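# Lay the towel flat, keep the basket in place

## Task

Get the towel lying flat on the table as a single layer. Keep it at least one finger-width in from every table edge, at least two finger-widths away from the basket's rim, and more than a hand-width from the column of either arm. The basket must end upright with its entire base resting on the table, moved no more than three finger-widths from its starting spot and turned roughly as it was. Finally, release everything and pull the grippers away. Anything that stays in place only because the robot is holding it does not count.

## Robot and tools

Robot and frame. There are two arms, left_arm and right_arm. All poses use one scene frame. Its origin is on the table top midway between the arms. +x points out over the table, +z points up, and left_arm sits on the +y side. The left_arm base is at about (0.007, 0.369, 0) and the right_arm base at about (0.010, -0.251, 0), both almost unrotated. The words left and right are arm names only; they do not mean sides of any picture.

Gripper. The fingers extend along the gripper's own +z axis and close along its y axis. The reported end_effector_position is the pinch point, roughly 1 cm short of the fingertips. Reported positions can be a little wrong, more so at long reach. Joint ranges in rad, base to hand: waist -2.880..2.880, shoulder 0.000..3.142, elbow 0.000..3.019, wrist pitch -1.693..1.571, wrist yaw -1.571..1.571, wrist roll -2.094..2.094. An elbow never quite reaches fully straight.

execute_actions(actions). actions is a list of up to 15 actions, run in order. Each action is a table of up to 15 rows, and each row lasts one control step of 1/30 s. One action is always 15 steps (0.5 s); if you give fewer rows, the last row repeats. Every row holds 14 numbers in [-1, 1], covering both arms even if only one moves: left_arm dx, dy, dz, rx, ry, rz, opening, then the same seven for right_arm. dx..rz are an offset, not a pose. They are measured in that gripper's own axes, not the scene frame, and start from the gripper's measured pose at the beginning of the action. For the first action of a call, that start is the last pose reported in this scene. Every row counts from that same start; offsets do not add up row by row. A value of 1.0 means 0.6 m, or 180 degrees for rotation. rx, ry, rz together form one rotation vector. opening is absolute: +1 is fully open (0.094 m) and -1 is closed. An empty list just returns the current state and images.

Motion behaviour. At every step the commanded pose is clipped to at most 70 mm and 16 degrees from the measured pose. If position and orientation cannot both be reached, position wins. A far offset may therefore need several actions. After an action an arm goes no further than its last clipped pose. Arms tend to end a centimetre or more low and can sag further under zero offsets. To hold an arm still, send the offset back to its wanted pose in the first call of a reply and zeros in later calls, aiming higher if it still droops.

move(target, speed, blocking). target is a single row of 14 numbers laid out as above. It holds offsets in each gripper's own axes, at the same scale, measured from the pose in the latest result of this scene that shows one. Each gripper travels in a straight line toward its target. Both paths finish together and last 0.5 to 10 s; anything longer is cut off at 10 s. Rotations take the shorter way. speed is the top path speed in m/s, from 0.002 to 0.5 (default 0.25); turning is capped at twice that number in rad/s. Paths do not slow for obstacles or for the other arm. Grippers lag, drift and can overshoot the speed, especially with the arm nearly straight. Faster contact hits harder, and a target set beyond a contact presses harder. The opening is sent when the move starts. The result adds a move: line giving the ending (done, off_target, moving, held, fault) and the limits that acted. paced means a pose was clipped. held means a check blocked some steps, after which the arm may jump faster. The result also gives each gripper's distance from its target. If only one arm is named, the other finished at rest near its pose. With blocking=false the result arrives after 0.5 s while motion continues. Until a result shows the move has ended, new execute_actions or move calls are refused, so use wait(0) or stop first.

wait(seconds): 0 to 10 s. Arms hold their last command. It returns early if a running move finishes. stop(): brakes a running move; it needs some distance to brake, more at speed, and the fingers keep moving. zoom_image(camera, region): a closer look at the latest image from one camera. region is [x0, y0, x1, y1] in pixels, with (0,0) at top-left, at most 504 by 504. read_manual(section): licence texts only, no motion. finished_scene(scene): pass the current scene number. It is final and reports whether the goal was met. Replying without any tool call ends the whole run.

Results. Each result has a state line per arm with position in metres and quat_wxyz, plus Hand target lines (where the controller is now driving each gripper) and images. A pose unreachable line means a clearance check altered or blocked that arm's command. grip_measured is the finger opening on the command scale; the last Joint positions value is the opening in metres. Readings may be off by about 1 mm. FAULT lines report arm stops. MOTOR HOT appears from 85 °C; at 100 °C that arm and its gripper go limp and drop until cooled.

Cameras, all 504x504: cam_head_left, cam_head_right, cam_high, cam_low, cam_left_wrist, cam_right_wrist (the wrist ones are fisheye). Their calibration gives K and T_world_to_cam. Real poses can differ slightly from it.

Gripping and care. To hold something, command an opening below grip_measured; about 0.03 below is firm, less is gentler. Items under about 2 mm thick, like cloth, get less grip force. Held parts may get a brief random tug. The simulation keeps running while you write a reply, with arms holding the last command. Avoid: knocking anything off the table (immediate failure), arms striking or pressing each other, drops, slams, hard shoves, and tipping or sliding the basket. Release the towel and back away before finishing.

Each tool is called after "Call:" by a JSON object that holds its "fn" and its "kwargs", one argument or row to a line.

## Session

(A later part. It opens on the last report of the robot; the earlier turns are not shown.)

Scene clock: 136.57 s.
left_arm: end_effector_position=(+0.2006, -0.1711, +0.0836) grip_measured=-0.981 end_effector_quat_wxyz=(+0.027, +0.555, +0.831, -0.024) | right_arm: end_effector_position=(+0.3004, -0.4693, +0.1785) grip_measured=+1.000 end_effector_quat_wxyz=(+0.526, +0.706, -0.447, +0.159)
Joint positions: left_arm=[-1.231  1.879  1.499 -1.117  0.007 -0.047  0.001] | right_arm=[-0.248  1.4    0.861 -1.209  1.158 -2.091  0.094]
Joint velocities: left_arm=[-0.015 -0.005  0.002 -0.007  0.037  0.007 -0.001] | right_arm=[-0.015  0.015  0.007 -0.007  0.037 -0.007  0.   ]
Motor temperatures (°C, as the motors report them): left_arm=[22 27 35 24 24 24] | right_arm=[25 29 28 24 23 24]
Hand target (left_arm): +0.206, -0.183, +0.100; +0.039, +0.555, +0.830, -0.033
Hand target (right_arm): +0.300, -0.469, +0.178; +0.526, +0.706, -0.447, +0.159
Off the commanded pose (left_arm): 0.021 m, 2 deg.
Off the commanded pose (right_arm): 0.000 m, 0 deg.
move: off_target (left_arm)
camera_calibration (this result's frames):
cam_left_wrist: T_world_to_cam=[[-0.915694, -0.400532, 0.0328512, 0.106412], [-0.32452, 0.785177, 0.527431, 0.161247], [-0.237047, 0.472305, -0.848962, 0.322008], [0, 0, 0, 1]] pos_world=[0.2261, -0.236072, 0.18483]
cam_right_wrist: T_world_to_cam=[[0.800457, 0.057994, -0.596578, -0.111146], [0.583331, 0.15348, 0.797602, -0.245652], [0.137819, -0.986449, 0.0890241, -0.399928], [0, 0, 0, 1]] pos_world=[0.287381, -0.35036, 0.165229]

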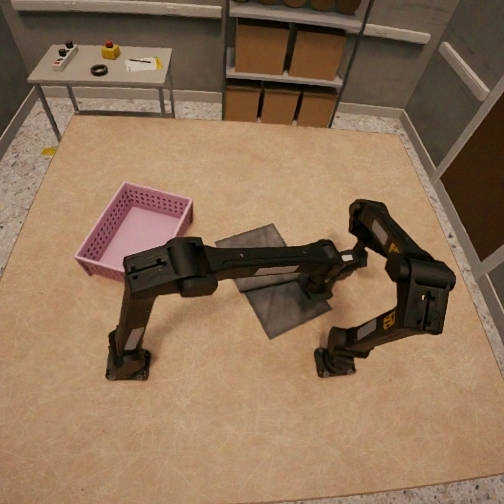

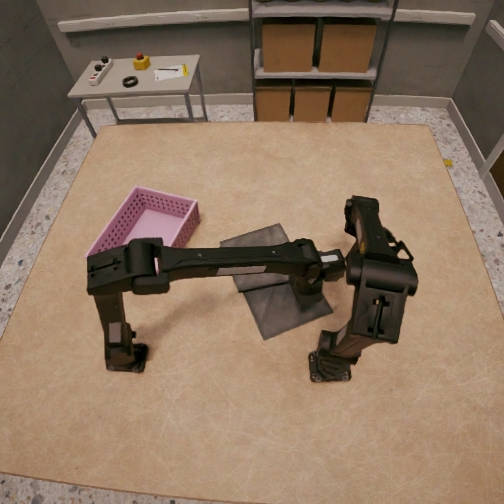

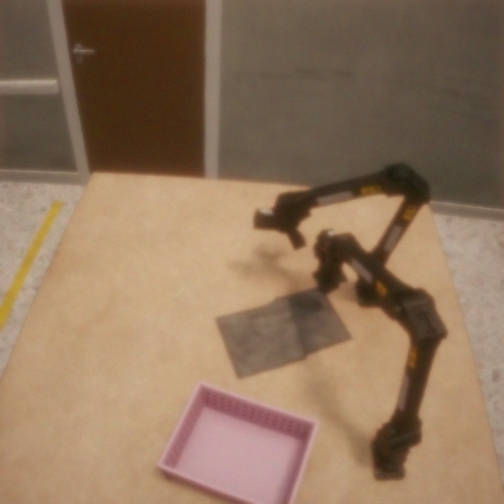

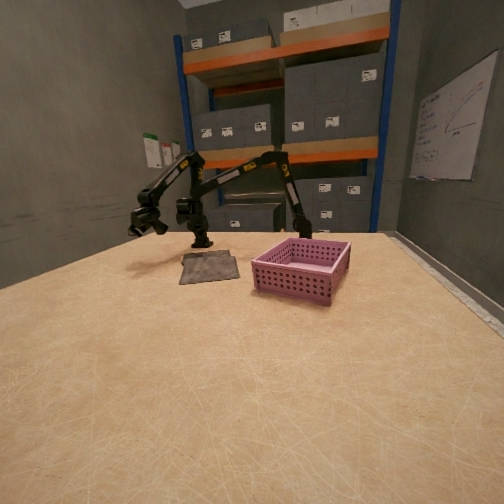

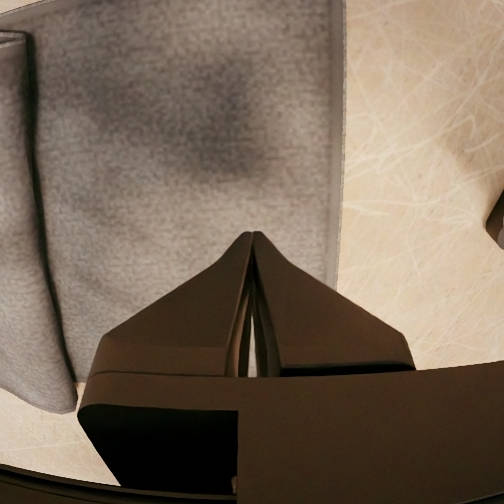

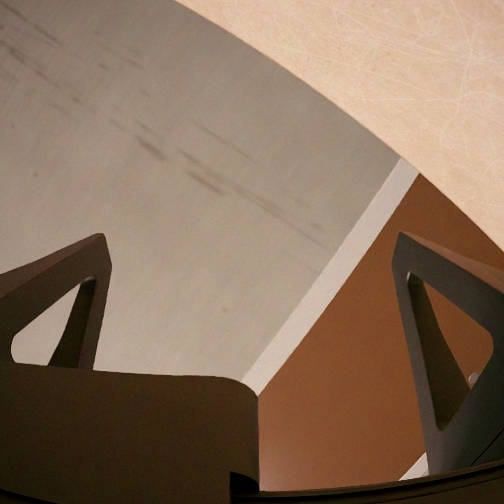

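Call:
{"fn": "move", "kwargs": {
  "target": [0.0,-0.05,0.1,0,0,0,1,0,0,0,0,0,0,1],
  "speed": 0.1
}}

Call:
{"fn": "move", "kwargs": {
  "target": [0.0,0.0,0.08,0,0,0,1,0,0,0,0,0,0,1],
  "speed": 0.06
}}

Call:
{"fn": "execute_actions", "kwargs": {
  "actions": [
    [[0,0,0.05,0,0,0,1,0,0,0,0,0,0,1]],
    [[0,0,0.05,0,0,0,1,0,0,0,0,0,0,1]]
  ]
}}

Scene clock: 147.77 s.
left_arm: end_effector_position=(+0.1785, -0.1858, +0.0400) grip_measured=+1.000 end_effector_quat_wxyz=(+0.032, +0.558, +0.828, -0.030) | right_arm: end_effector_position=(+0.3004, -0.4693, +0.1785) grip_measured=+1.000 end_effector_quat_wxyz=(+0.526, +0.706, -0.447, +0.159)
Joint positions: left_arm=[-1.275  1.935  1.459 -1.008  0.007 -0.083  0.094] | right_arm=[-0.248  1.4    0.861 -1.209  1.158 -2.091  0.094]
Joint velocities: left_arm=[-0.005 -0.005  0.002 -0.027 -0.081  0.051  0.   ] | right_arm=[-0.005 -0.015 -0.007  0.007  0.007 -0.007  0.   ]
Motor temperatures (°C, as the motors report them): left_arm=[22 28 37 24 24 24] | right_arm=[25 29 28 24 23 24]
Hand target (left_arm): +0.173, -0.186, +0.025; +0.027, +0.555, +0.831, -0.024
Hand target (right_arm): +0.300, -0.469, +0.178; +0.526, +0.706, -0.447, +0.159
Off the commanded pose (left_arm): 0.017 m, 1 deg.
Off the commanded pose (right_arm): 0.000 m, 0 deg.
move: off_target (left_arm)
camera_calibration (this result's frames):
cam_left_wrist: T_world_to_cam=[[-0.918975, -0.392587, 0.0368879, 0.0836906], [-0.318973, 0.795121, 0.51579, 0.190002], [-0.231823, 0.462232, -0.85592, 0.284226], [0, 0, 0, 1]] pos_world=[0.203405, -0.249597, 0.142186]
cam_right_wrist: T_world_to_cam=[[0.800457, 0.057994, -0.596578, -0.111146], [0.583331, 0.15348, 0.797602, -0.245652], [0.137819, -0.986449, 0.0890241, -0.399928], [0, 0, 0, 1]] pos_world=[0.287381, -0.35036, 0.165229]

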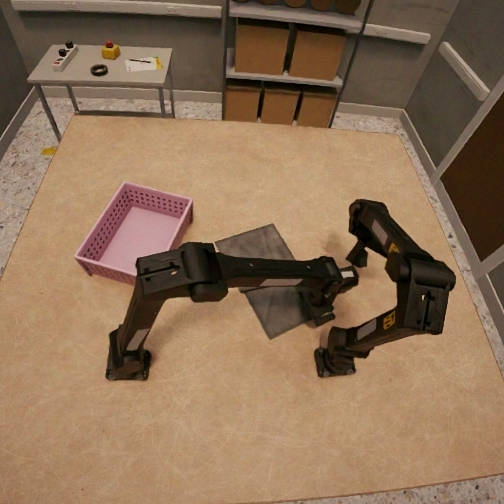

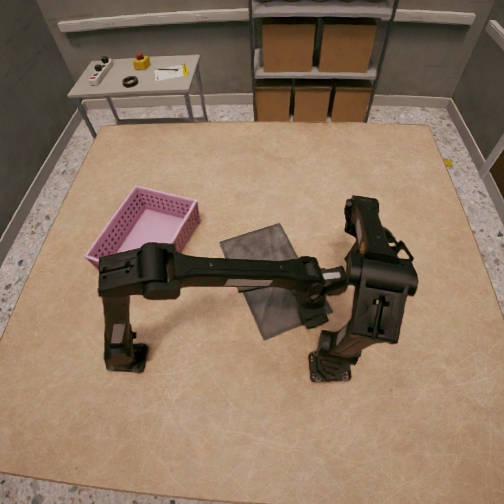

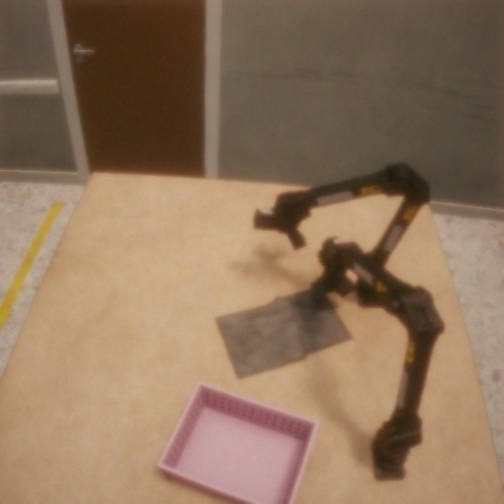

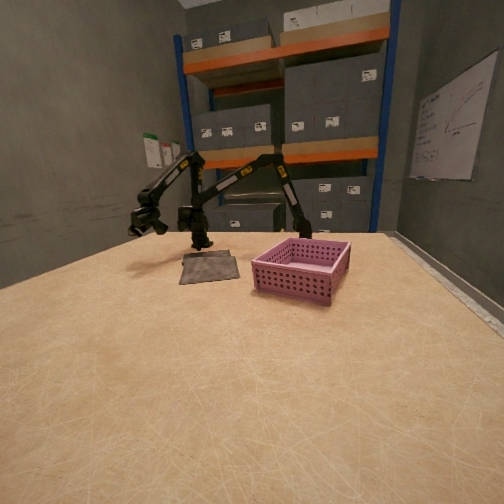

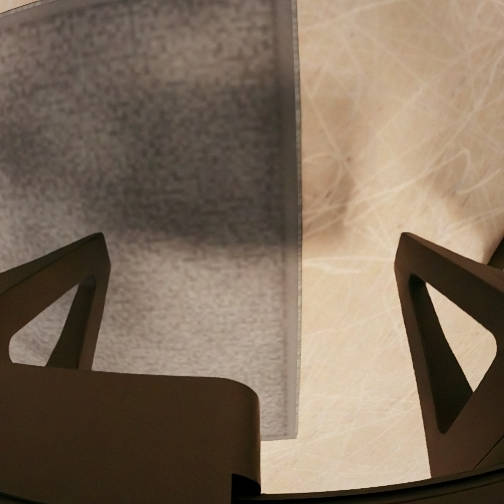

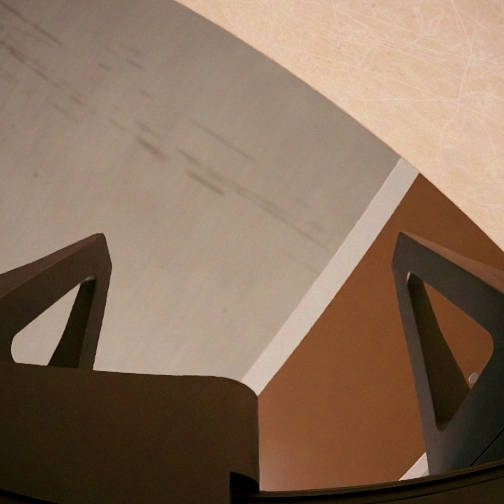

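Scene clock: 148.93 s.
left_arm: end_effector_position=(+0.1804, -0.1918, +0.0105) grip_measured=+1.000 end_effector_quat_wxyz=(+0.039, +0.558, +0.828, -0.036) | right_arm: end_effector_position=(+0.3004, -0.4693, +0.1785) grip_measured=+1.000 end_effector_quat_wxyz=(+0.526, +0.706, -0.447, +0.159)
Joint positions: left_arm=[-1.275  1.977  1.437 -0.926  0.007 -0.083  0.094] | right_arm=[-0.248  1.4    0.861 -1.209  1.158 -2.091  0.094]
Joint velocities: left_arm=[-0.005 -0.005 -0.002 -0.017 -0.022 -0.007  0.   ] | right_arm=[ 0.005 -0.005  0.007 -0.002  0.007 -0.051  0.   ]
Motor temperatures (°C, as the motors report them): left_arm=[22 28 37 24 24 24] | right_arm=[25 29 28 24 23 24]
Hand target (left_arm): +0.179, -0.189, -0.007; +0.032, +0.558, +0.828, -0.030
Hand target (right_arm): +0.300, -0.469, +0.178; +0.526, +0.706, -0.447, +0.159
Off the commanded pose (left_arm): 0.018 m, 1 deg.
Off the commanded pose (right_arm): 0.000 m, 0 deg.
move: off_target (left_arm)
camera_calibration (this result's frames):
cam_left_wrist: T_world_to_cam=[[-0.919181, -0.391926, 0.0387414, 0.0842821], [-0.321738, 0.804001, 0.500067, 0.212932], [-0.227137, 0.447188, -0.86512, 0.258599], [0, 0, 0, 1]] pos_world=[0.204716, -0.253808, 0.113973]
cam_right_wrist: T_world_to_cam=[[0.800457, 0.057994, -0.596578, -0.111146], [0.583331, 0.15348, 0.797602, -0.245652], [0.137819, -0.986449, 0.0890241, -0.399928], [0, 0, 0, 1]] pos_world=[0.287381, -0.35036, 0.165229]

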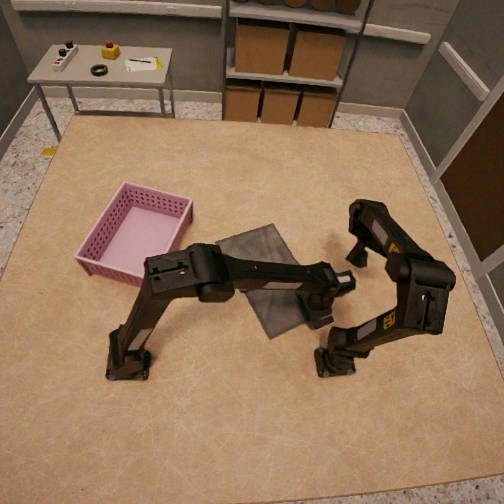

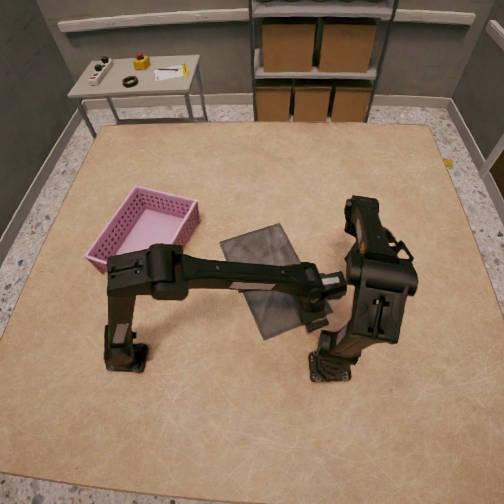

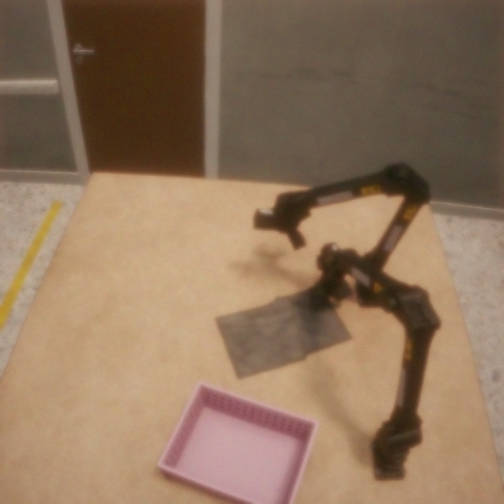

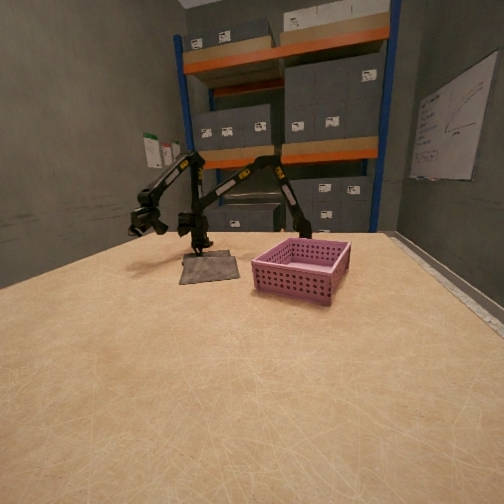

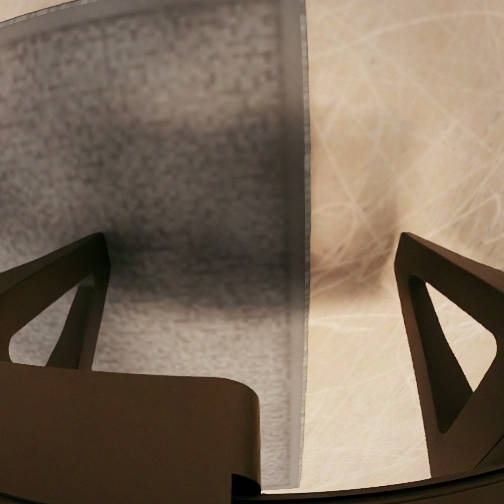

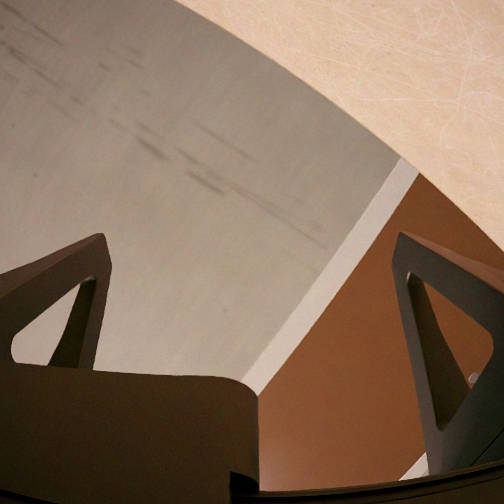

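Scene clock: 149.93 s.
left_arm: end_effector_position=(+0.1856, -0.2085, +0.0109) grip_measured=+1.000 end_effector_quat_wxyz=(+0.067, +0.557, +0.826, -0.058) | right_arm: end_effector_position=(+0.3004, -0.4693, +0.1785) grip_measured=+1.000 end_effector_quat_wxyz=(+0.526, +0.706, -0.447, +0.159)
Joint positions: left_arm=[-1.275  1.98   1.434 -0.848  0.007 -0.083  0.094] | right_arm=[-0.248  1.4    0.861 -1.209  1.158 -2.091  0.094]
Joint velocities: left_arm=[-0.005  0.005 -0.002 -0.017 -0.066 -0.022  0.   ] | right_arm=[-0.015 -0.005 -0.017 -0.017 -0.095 -0.022  0.   ]
Motor temperatures (°C, as the motors report them): left_arm=[22 28 37 24 24 24] | right_arm=[25 29 28 24 23 24]
Hand target (left_arm): +0.183, -0.203, -0.018; +0.053, +0.558, +0.827, -0.047
Hand target (right_arm): +0.300, -0.469, +0.178; +0.526, +0.706, -0.447, +0.159
Off the commanded pose (left_arm): 0.030 m, 2 deg.
Off the commanded pose (right_arm): 0.000 m, 0 deg.
camera_calibration (this result's frames):
cam_left_wrist: T_world_to_cam=[[-0.920094, -0.388995, 0.0459445, 0.0832138], [-0.331833, 0.836412, 0.436236, 0.237086], [-0.208122, 0.386133, -0.898658, 0.251648], [0, 0, 0, 1]] pos_world=[0.207611, -0.263102, 0.118897]
cam_right_wrist: T_world_to_cam=[[0.800457, 0.057994, -0.596578, -0.111146], [0.583331, 0.15348, 0.797602, -0.245652], [0.137819, -0.986449, 0.0890241, -0.399928], [0, 0, 0, 1]] pos_world=[0.287381, -0.35036, 0.165229]

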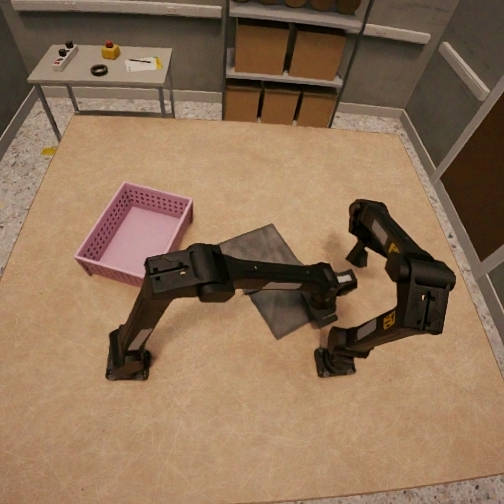

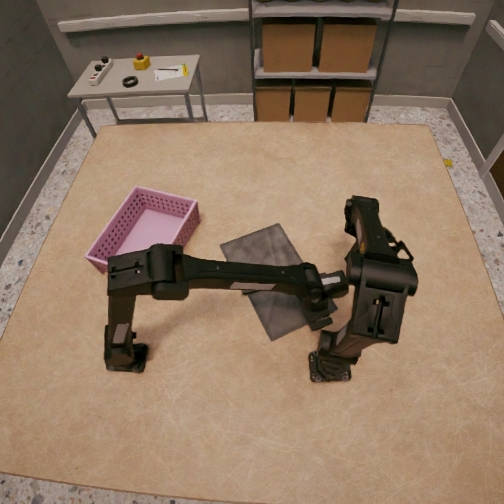

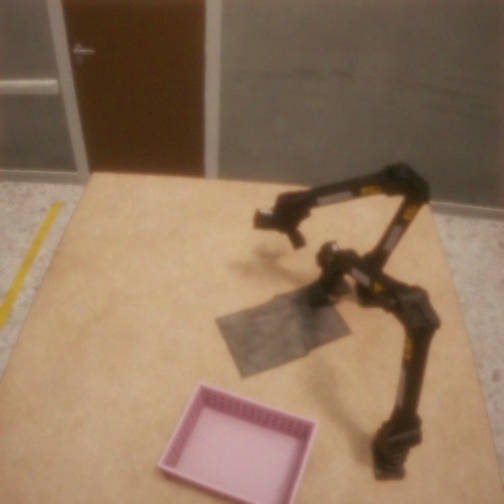

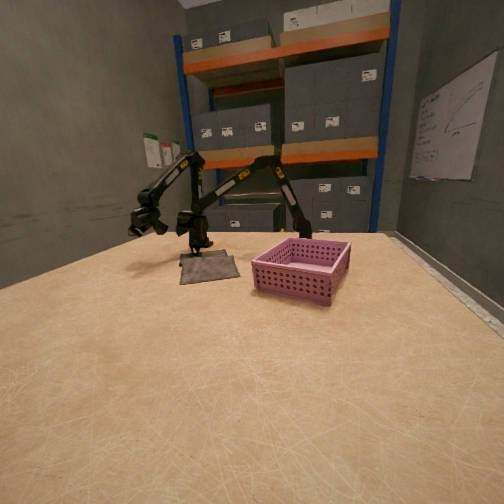

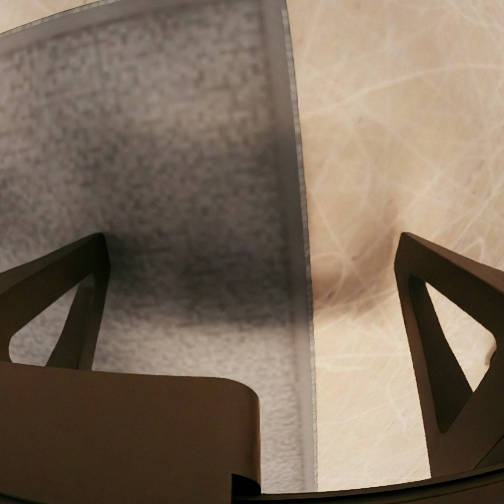

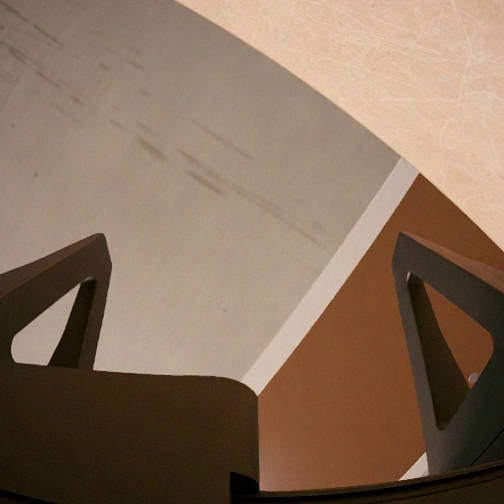

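It's in contact but tilting; close now.

Call:
{"fn": "execute_actions", "kwargs": {
  "actions": [
    [[0,0,0.02,0,0,0,-1,0,0,0,0,0,0,1]],
    [[0,0,0.02,0,0,0,-1,0,0,0,0,0,0,1]]
  ]
}}

Call:
{"fn": "move", "kwargs": {
  "target": [0.0,0.0,-0.15,0,0,0,-1,0,0,0,0,0,0,1],
  "speed": 0.06
}}

Scene clock: 154.20 s.
left_arm: end_effector_position=(+0.1863, -0.2106, +0.0113) grip_measured=-0.981 end_effector_quat_wxyz=(+0.071, +0.557, +0.826, -0.061) | right_arm: end_effector_position=(+0.3004, -0.4693, +0.1785) grip_measured=+1.000 end_effector_quat_wxyz=(+0.526, +0.706, -0.447, +0.159)
Joint positions: left_arm=[-1.275  1.98   1.434 -0.839  0.007 -0.083  0.001] | right_arm=[-0.248  1.4    0.861 -1.209  1.158 -2.091  0.094]
Joint velocities: left_arm=[ 0.005  0.015  0.022 -0.027 -0.037  0.007  0.   ] | right_arm=[-0.015  0.005 -0.017 -0.017 -0.007 -0.066  0.   ]
Motor temperatures (°C, as the motors report them): left_arm=[22 28 36 24 24 24] | right_arm=[25 29 28 24 23 24]
Hand target (left_arm): +0.186, -0.211, -0.000; +0.069, +0.557, +0.826, -0.060
Hand target (right_arm): +0.300, -0.469, +0.178; +0.526, +0.706, -0.447, +0.159
Off the commanded pose (left_arm): 0.012 m, 0 deg.
Off the commanded pose (right_arm): 0.000 m, 0 deg.
camera_calibration (this result's frames):
cam_left_wrist: T_world_to_cam=[[-0.92022, -0.388589, 0.046838, 0.0830774], [-0.333009, 0.840189, 0.428004, 0.240004], [-0.20567, 0.37826, -0.902563, 0.250896], [0, 0, 0, 1]] pos_world=[0.207975, -0.26427, 0.119836]
cam_right_wrist: T_world_to_cam=[[0.800457, 0.057994, -0.596578, -0.111146], [0.583331, 0.15348, 0.797602, -0.245652], [0.137819, -0.986449, 0.0890241, -0.399928], [0, 0, 0, 1]] pos_world=[0.287381, -0.35036, 0.165229]

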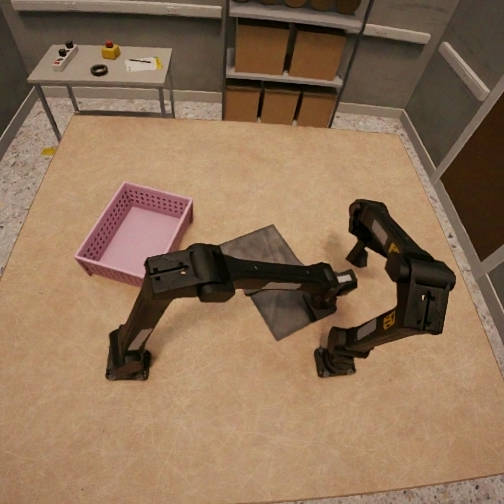

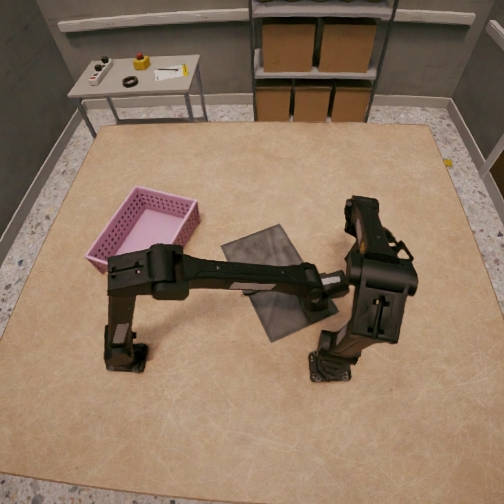

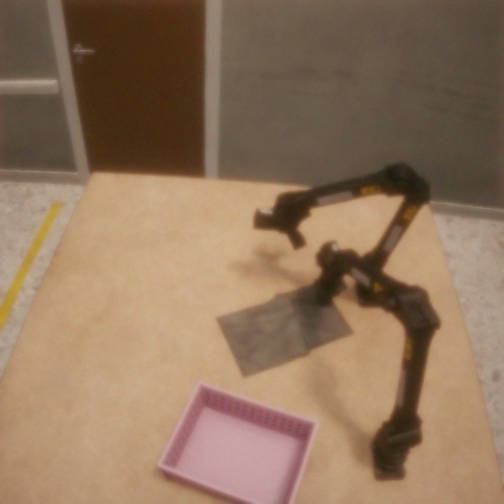

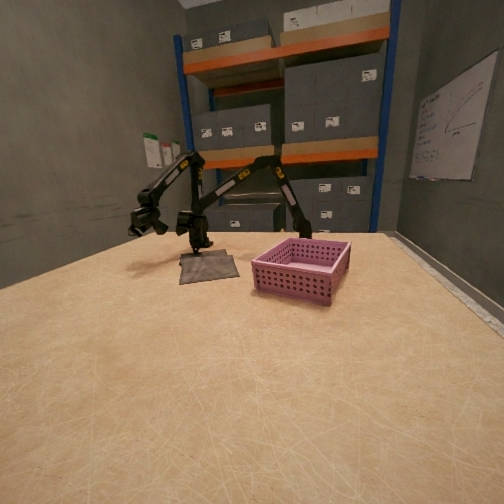

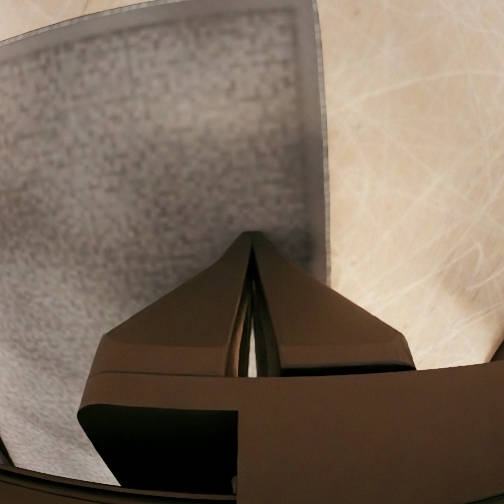

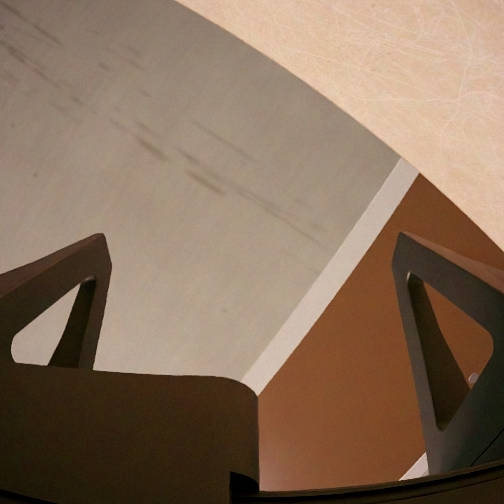

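Scene clock: 156.03 s.
left_arm: end_effector_position=(+0.1779, -0.1836, +0.0827) grip_measured=-0.981 end_effector_quat_wxyz=(+0.060, +0.557, +0.827, -0.053) | right_arm: end_effector_position=(+0.3004, -0.4693, +0.1785) grip_measured=+1.000 end_effector_quat_wxyz=(+0.526, +0.706, -0.447, +0.159)
Joint positions: left_arm=[-1.275  1.843  1.434 -1.003  0.007 -0.083  0.001] | right_arm=[-0.248  1.4    0.861 -1.209  1.158 -2.091  0.094]
Joint velocities: left_arm=[-0.015 -0.015  0.002 -0.027  0.022  0.022 -0.001] | right_arm=[-0.015 -0.005  0.002  0.002 -0.066  0.11   0.   ]
Motor temperatures (°C, as the motors report them): left_arm=[22 28 36 24 24 24] | right_arm=[25 29 28 24 23 24]
Hand target (left_arm): +0.183, -0.195, +0.099; +0.071, +0.557, +0.826, -0.061
Hand target (right_arm): +0.300, -0.469, +0.178; +0.526, +0.706, -0.447, +0.159
Off the commanded pose (left_arm): 0.021 m, 2 deg.
Off the commanded pose (right_arm): 0.000 m, 0 deg.
move: off_target (left_arm)
camera_calibration (this result's frames):
cam_left_wrist: T_world_to_cam=[[-0.919858, -0.38975, 0.0442213, 0.0824223], [-0.329515, 0.828972, 0.451913, 0.179345], [-0.212791, 0.401125, -0.890965, 0.307908], [0, 0, 0, 1]] pos_world=[0.200434, -0.240058, 0.189642]
cam_right_wrist: T_world_to_cam=[[0.800457, 0.057994, -0.596578, -0.111146], [0.583331, 0.15348, 0.797602, -0.245652], [0.137819, -0.986449, 0.0890241, -0.399928], [0, 0, 0, 1]] pos_world=[0.287381, -0.35036, 0.165229]

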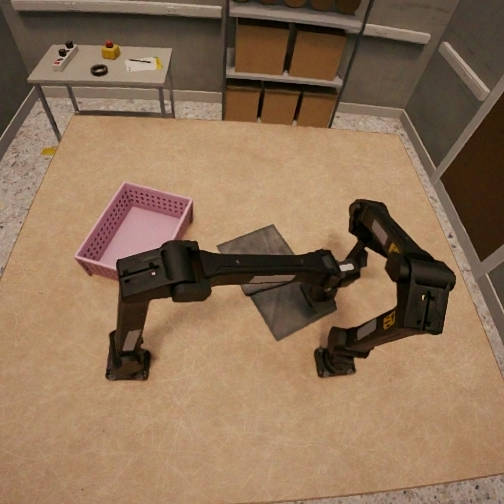

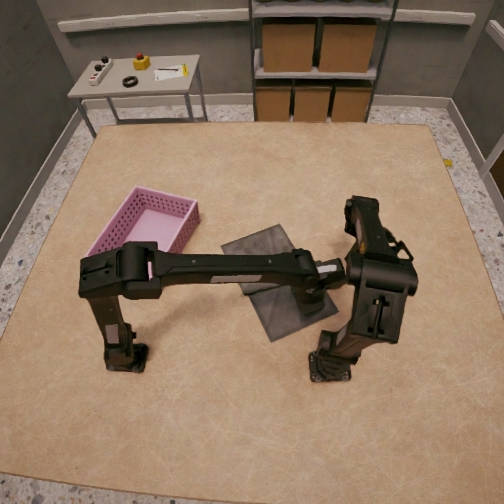

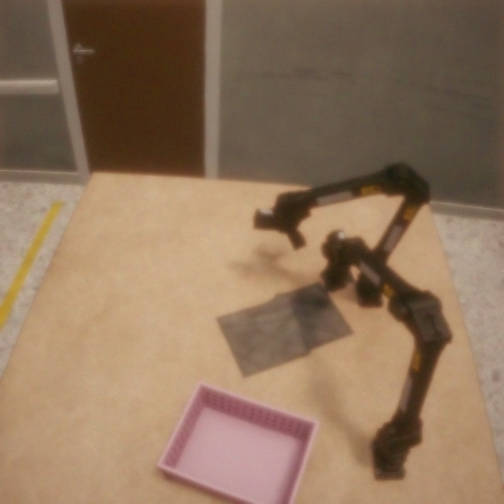

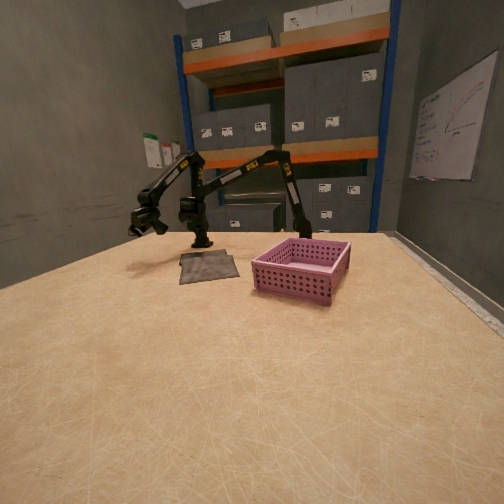

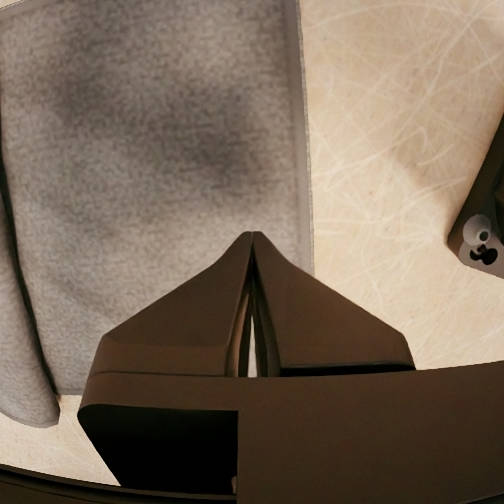

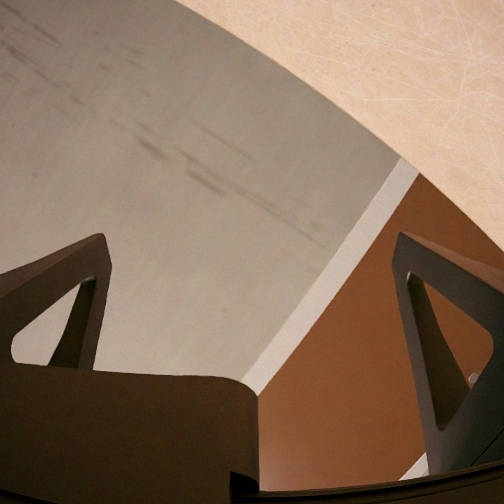

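Call:
{"fn": "move", "kwargs": {
  "target": [0.113,0.51,0.03,-0.007,0.05,0,-1,0,0,0,0,0,0,1]
}}

Call:
{"fn": "move", "kwargs": {
  "target": [0,0,0.13,0,0,0,-1,0,0,0,0,0,0,1],
  "speed": 0.06
}}

Scene clock: 168.73 s.
left_arm: end_effector_position=(+0.4263, +0.0023, +0.0420) grip_measured=-0.981 end_effector_quat_wxyz=(-0.004, +0.549, +0.836, -0.002) | right_arm: end_effector_position=(+0.3004, -0.4693, +0.1785) grip_measured=+1.000 end_effector_quat_wxyz=(+0.526, +0.706, -0.447, +0.159)
Joint positions: left_arm=[-0.724  1.93   1.46  -1.108  0.005  0.445  0.001] | right_arm=[-0.248  1.4    0.861 -1.209  1.158 -2.091  0.094]
Joint velocities: left_arm=[-0.005 -0.024 -0.017  0.007  0.051  0.007 -0.   ] | right_arm=[ 0.005 -0.005 -0.002 -0.017  0.051  0.007  0.   ]
Motor temperatures (°C, as the motors report them): left_arm=[22 28 38 24 24 24] | right_arm=[25 29 28 24 23 24]
Hand target (left_arm): +0.434, -0.008, +0.045; -0.001, +0.559, +0.829, -0.001
Hand target (right_arm): +0.300, -0.469, +0.178; +0.526, +0.706, -0.447, +0.159
Off the commanded pose (left_arm): 0.017 m, 2 deg.
Off the commanded pose (right_arm): 0.000 m, 0 deg.
move: off_target (left_arm)
camera_calibration (this result's frames):
cam_left_wrist: T_world_to_cam=[[-0.908458, -0.416994, 0.0286175, 0.38109], [-0.320839, 0.739582, 0.591676, 0.116165], [-0.267891, 0.528332, -0.805668, 0.26957], [0, 0, 0, 1]] pos_world=[0.45569, -0.0694231, 0.137546]
cam_right_wrist: T_world_to_cam=[[0.800457, 0.057994, -0.596578, -0.111146], [0.583331, 0.15348, 0.797602, -0.245652], [0.137819, -0.986449, 0.0890241, -0.399928], [0, 0, 0, 1]] pos_world=[0.287381, -0.35036, 0.165229]

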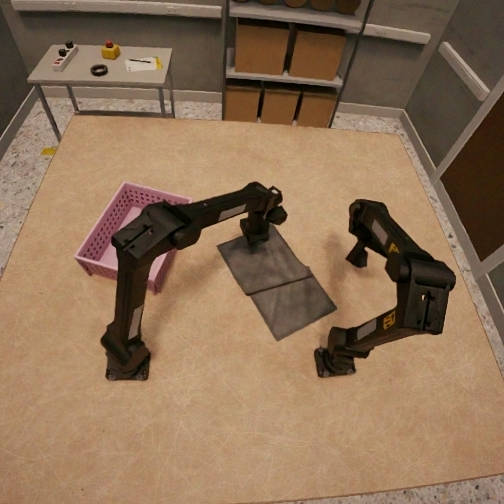

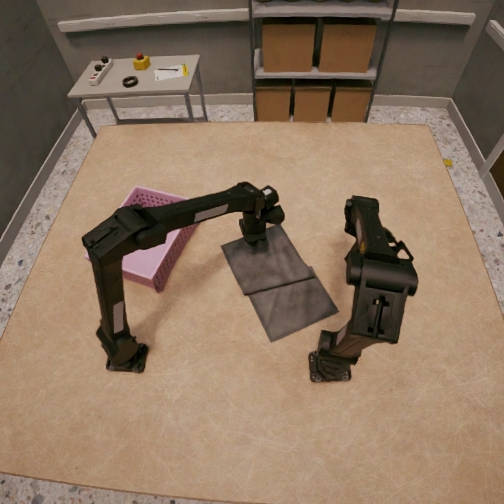

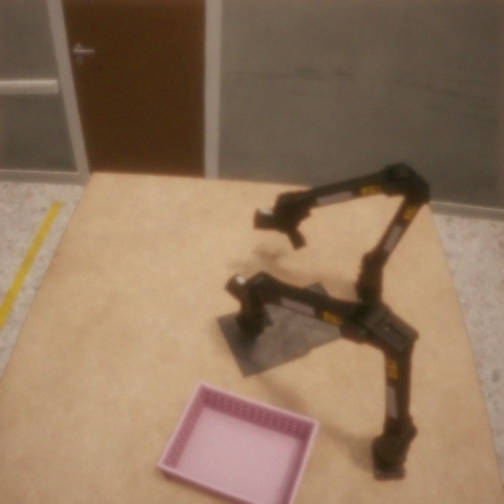

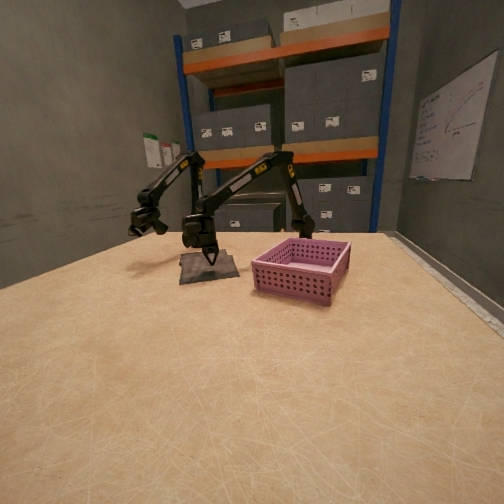

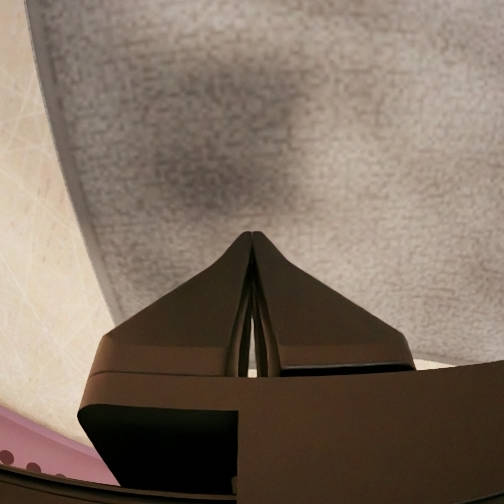

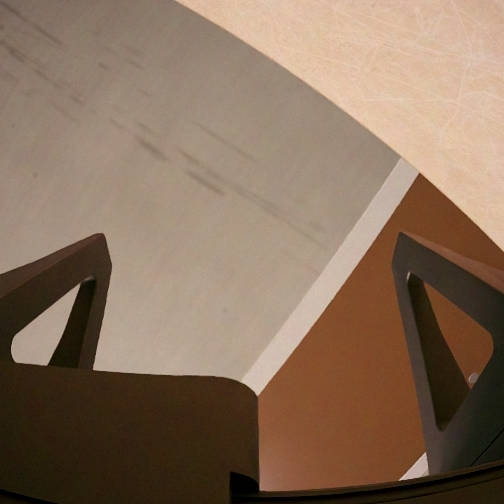

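Scene clock: 170.27 s.
left_arm: end_effector_position=(+0.4341, -0.0045, +0.0072) grip_measured=-0.981 end_effector_quat_wxyz=(+0.025, +0.549, +0.835, -0.006) | right_arm: end_effector_position=(+0.3004, -0.4693, +0.1785) grip_measured=+1.000 end_effector_quat_wxyz=(+0.526, +0.706, -0.447, +0.159)
Joint positions: left_arm=[-0.724  1.966  1.411 -0.966  0.005  0.445  0.001] | right_arm=[-0.248  1.4    0.861 -1.209  1.158 -2.091  0.094]
Joint velocities: left_arm=[-0.005 -0.005  0.002 -0.007 -0.022 -0.022 -0.   ] | right_arm=[-0.005 -0.005  0.002 -0.002 -0.007  0.007  0.   ]
Motor temperatures (°C, as the motors report them): left_arm=[22 28 37 24 24 24] | right_arm=[25 29 28 24 23 24]
Hand target (left_arm): +0.423, +0.004, -0.033; -0.005, +0.549, +0.836, -0.002
Hand target (right_arm): +0.300, -0.469, +0.178; +0.526, +0.706, -0.447, +0.159
Off the commanded pose (left_arm): 0.045 m, 3 deg.
Off the commanded pose (right_arm): 0.000 m, 0 deg.
move: off_target (left_arm)
camera_calibration (this result's frames):
cam_left_wrist: T_world_to_cam=[[-0.90935, -0.416009, 0.00444644, 0.38689], [-0.34579, 0.761716, 0.547922, 0.155531], [-0.231327, 0.496715, -0.836518, 0.231387], [0, 0, 0, 1]] pos_world=[0.459125, -0.0724541, 0.10662]
cam_right_wrist: T_world_to_cam=[[0.800457, 0.057994, -0.596578, -0.111146], [0.583331, 0.15348, 0.797602, -0.245652], [0.137819, -0.986449, 0.0890241, -0.399928], [0, 0, 0, 1]] pos_world=[0.287381, -0.35036, 0.165229]

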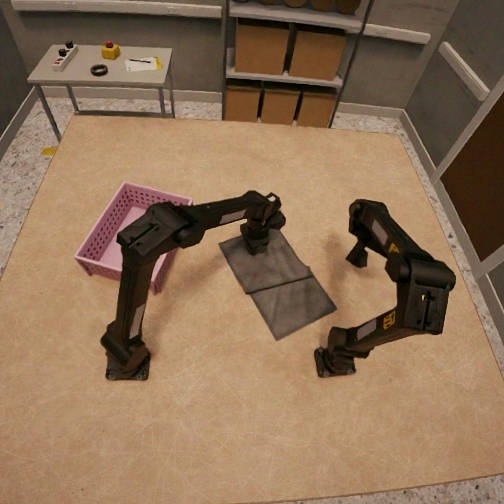

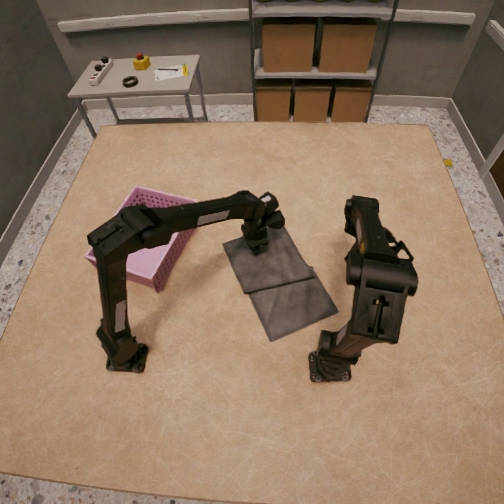

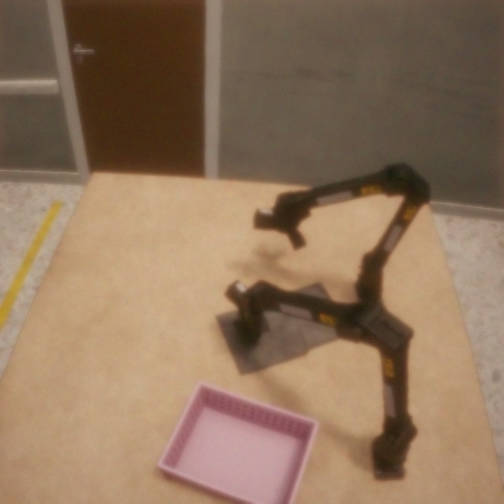

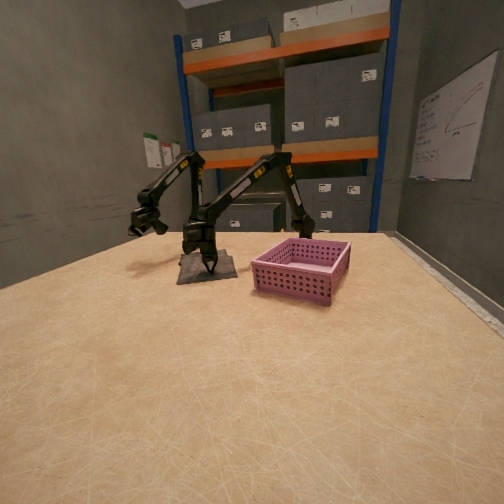

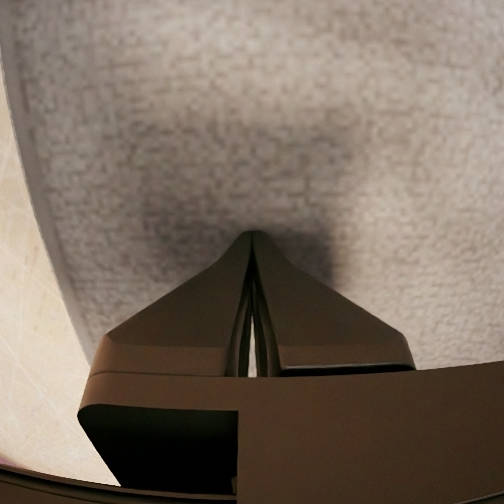

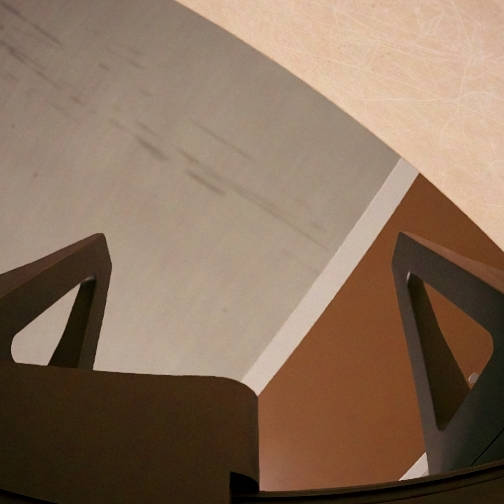

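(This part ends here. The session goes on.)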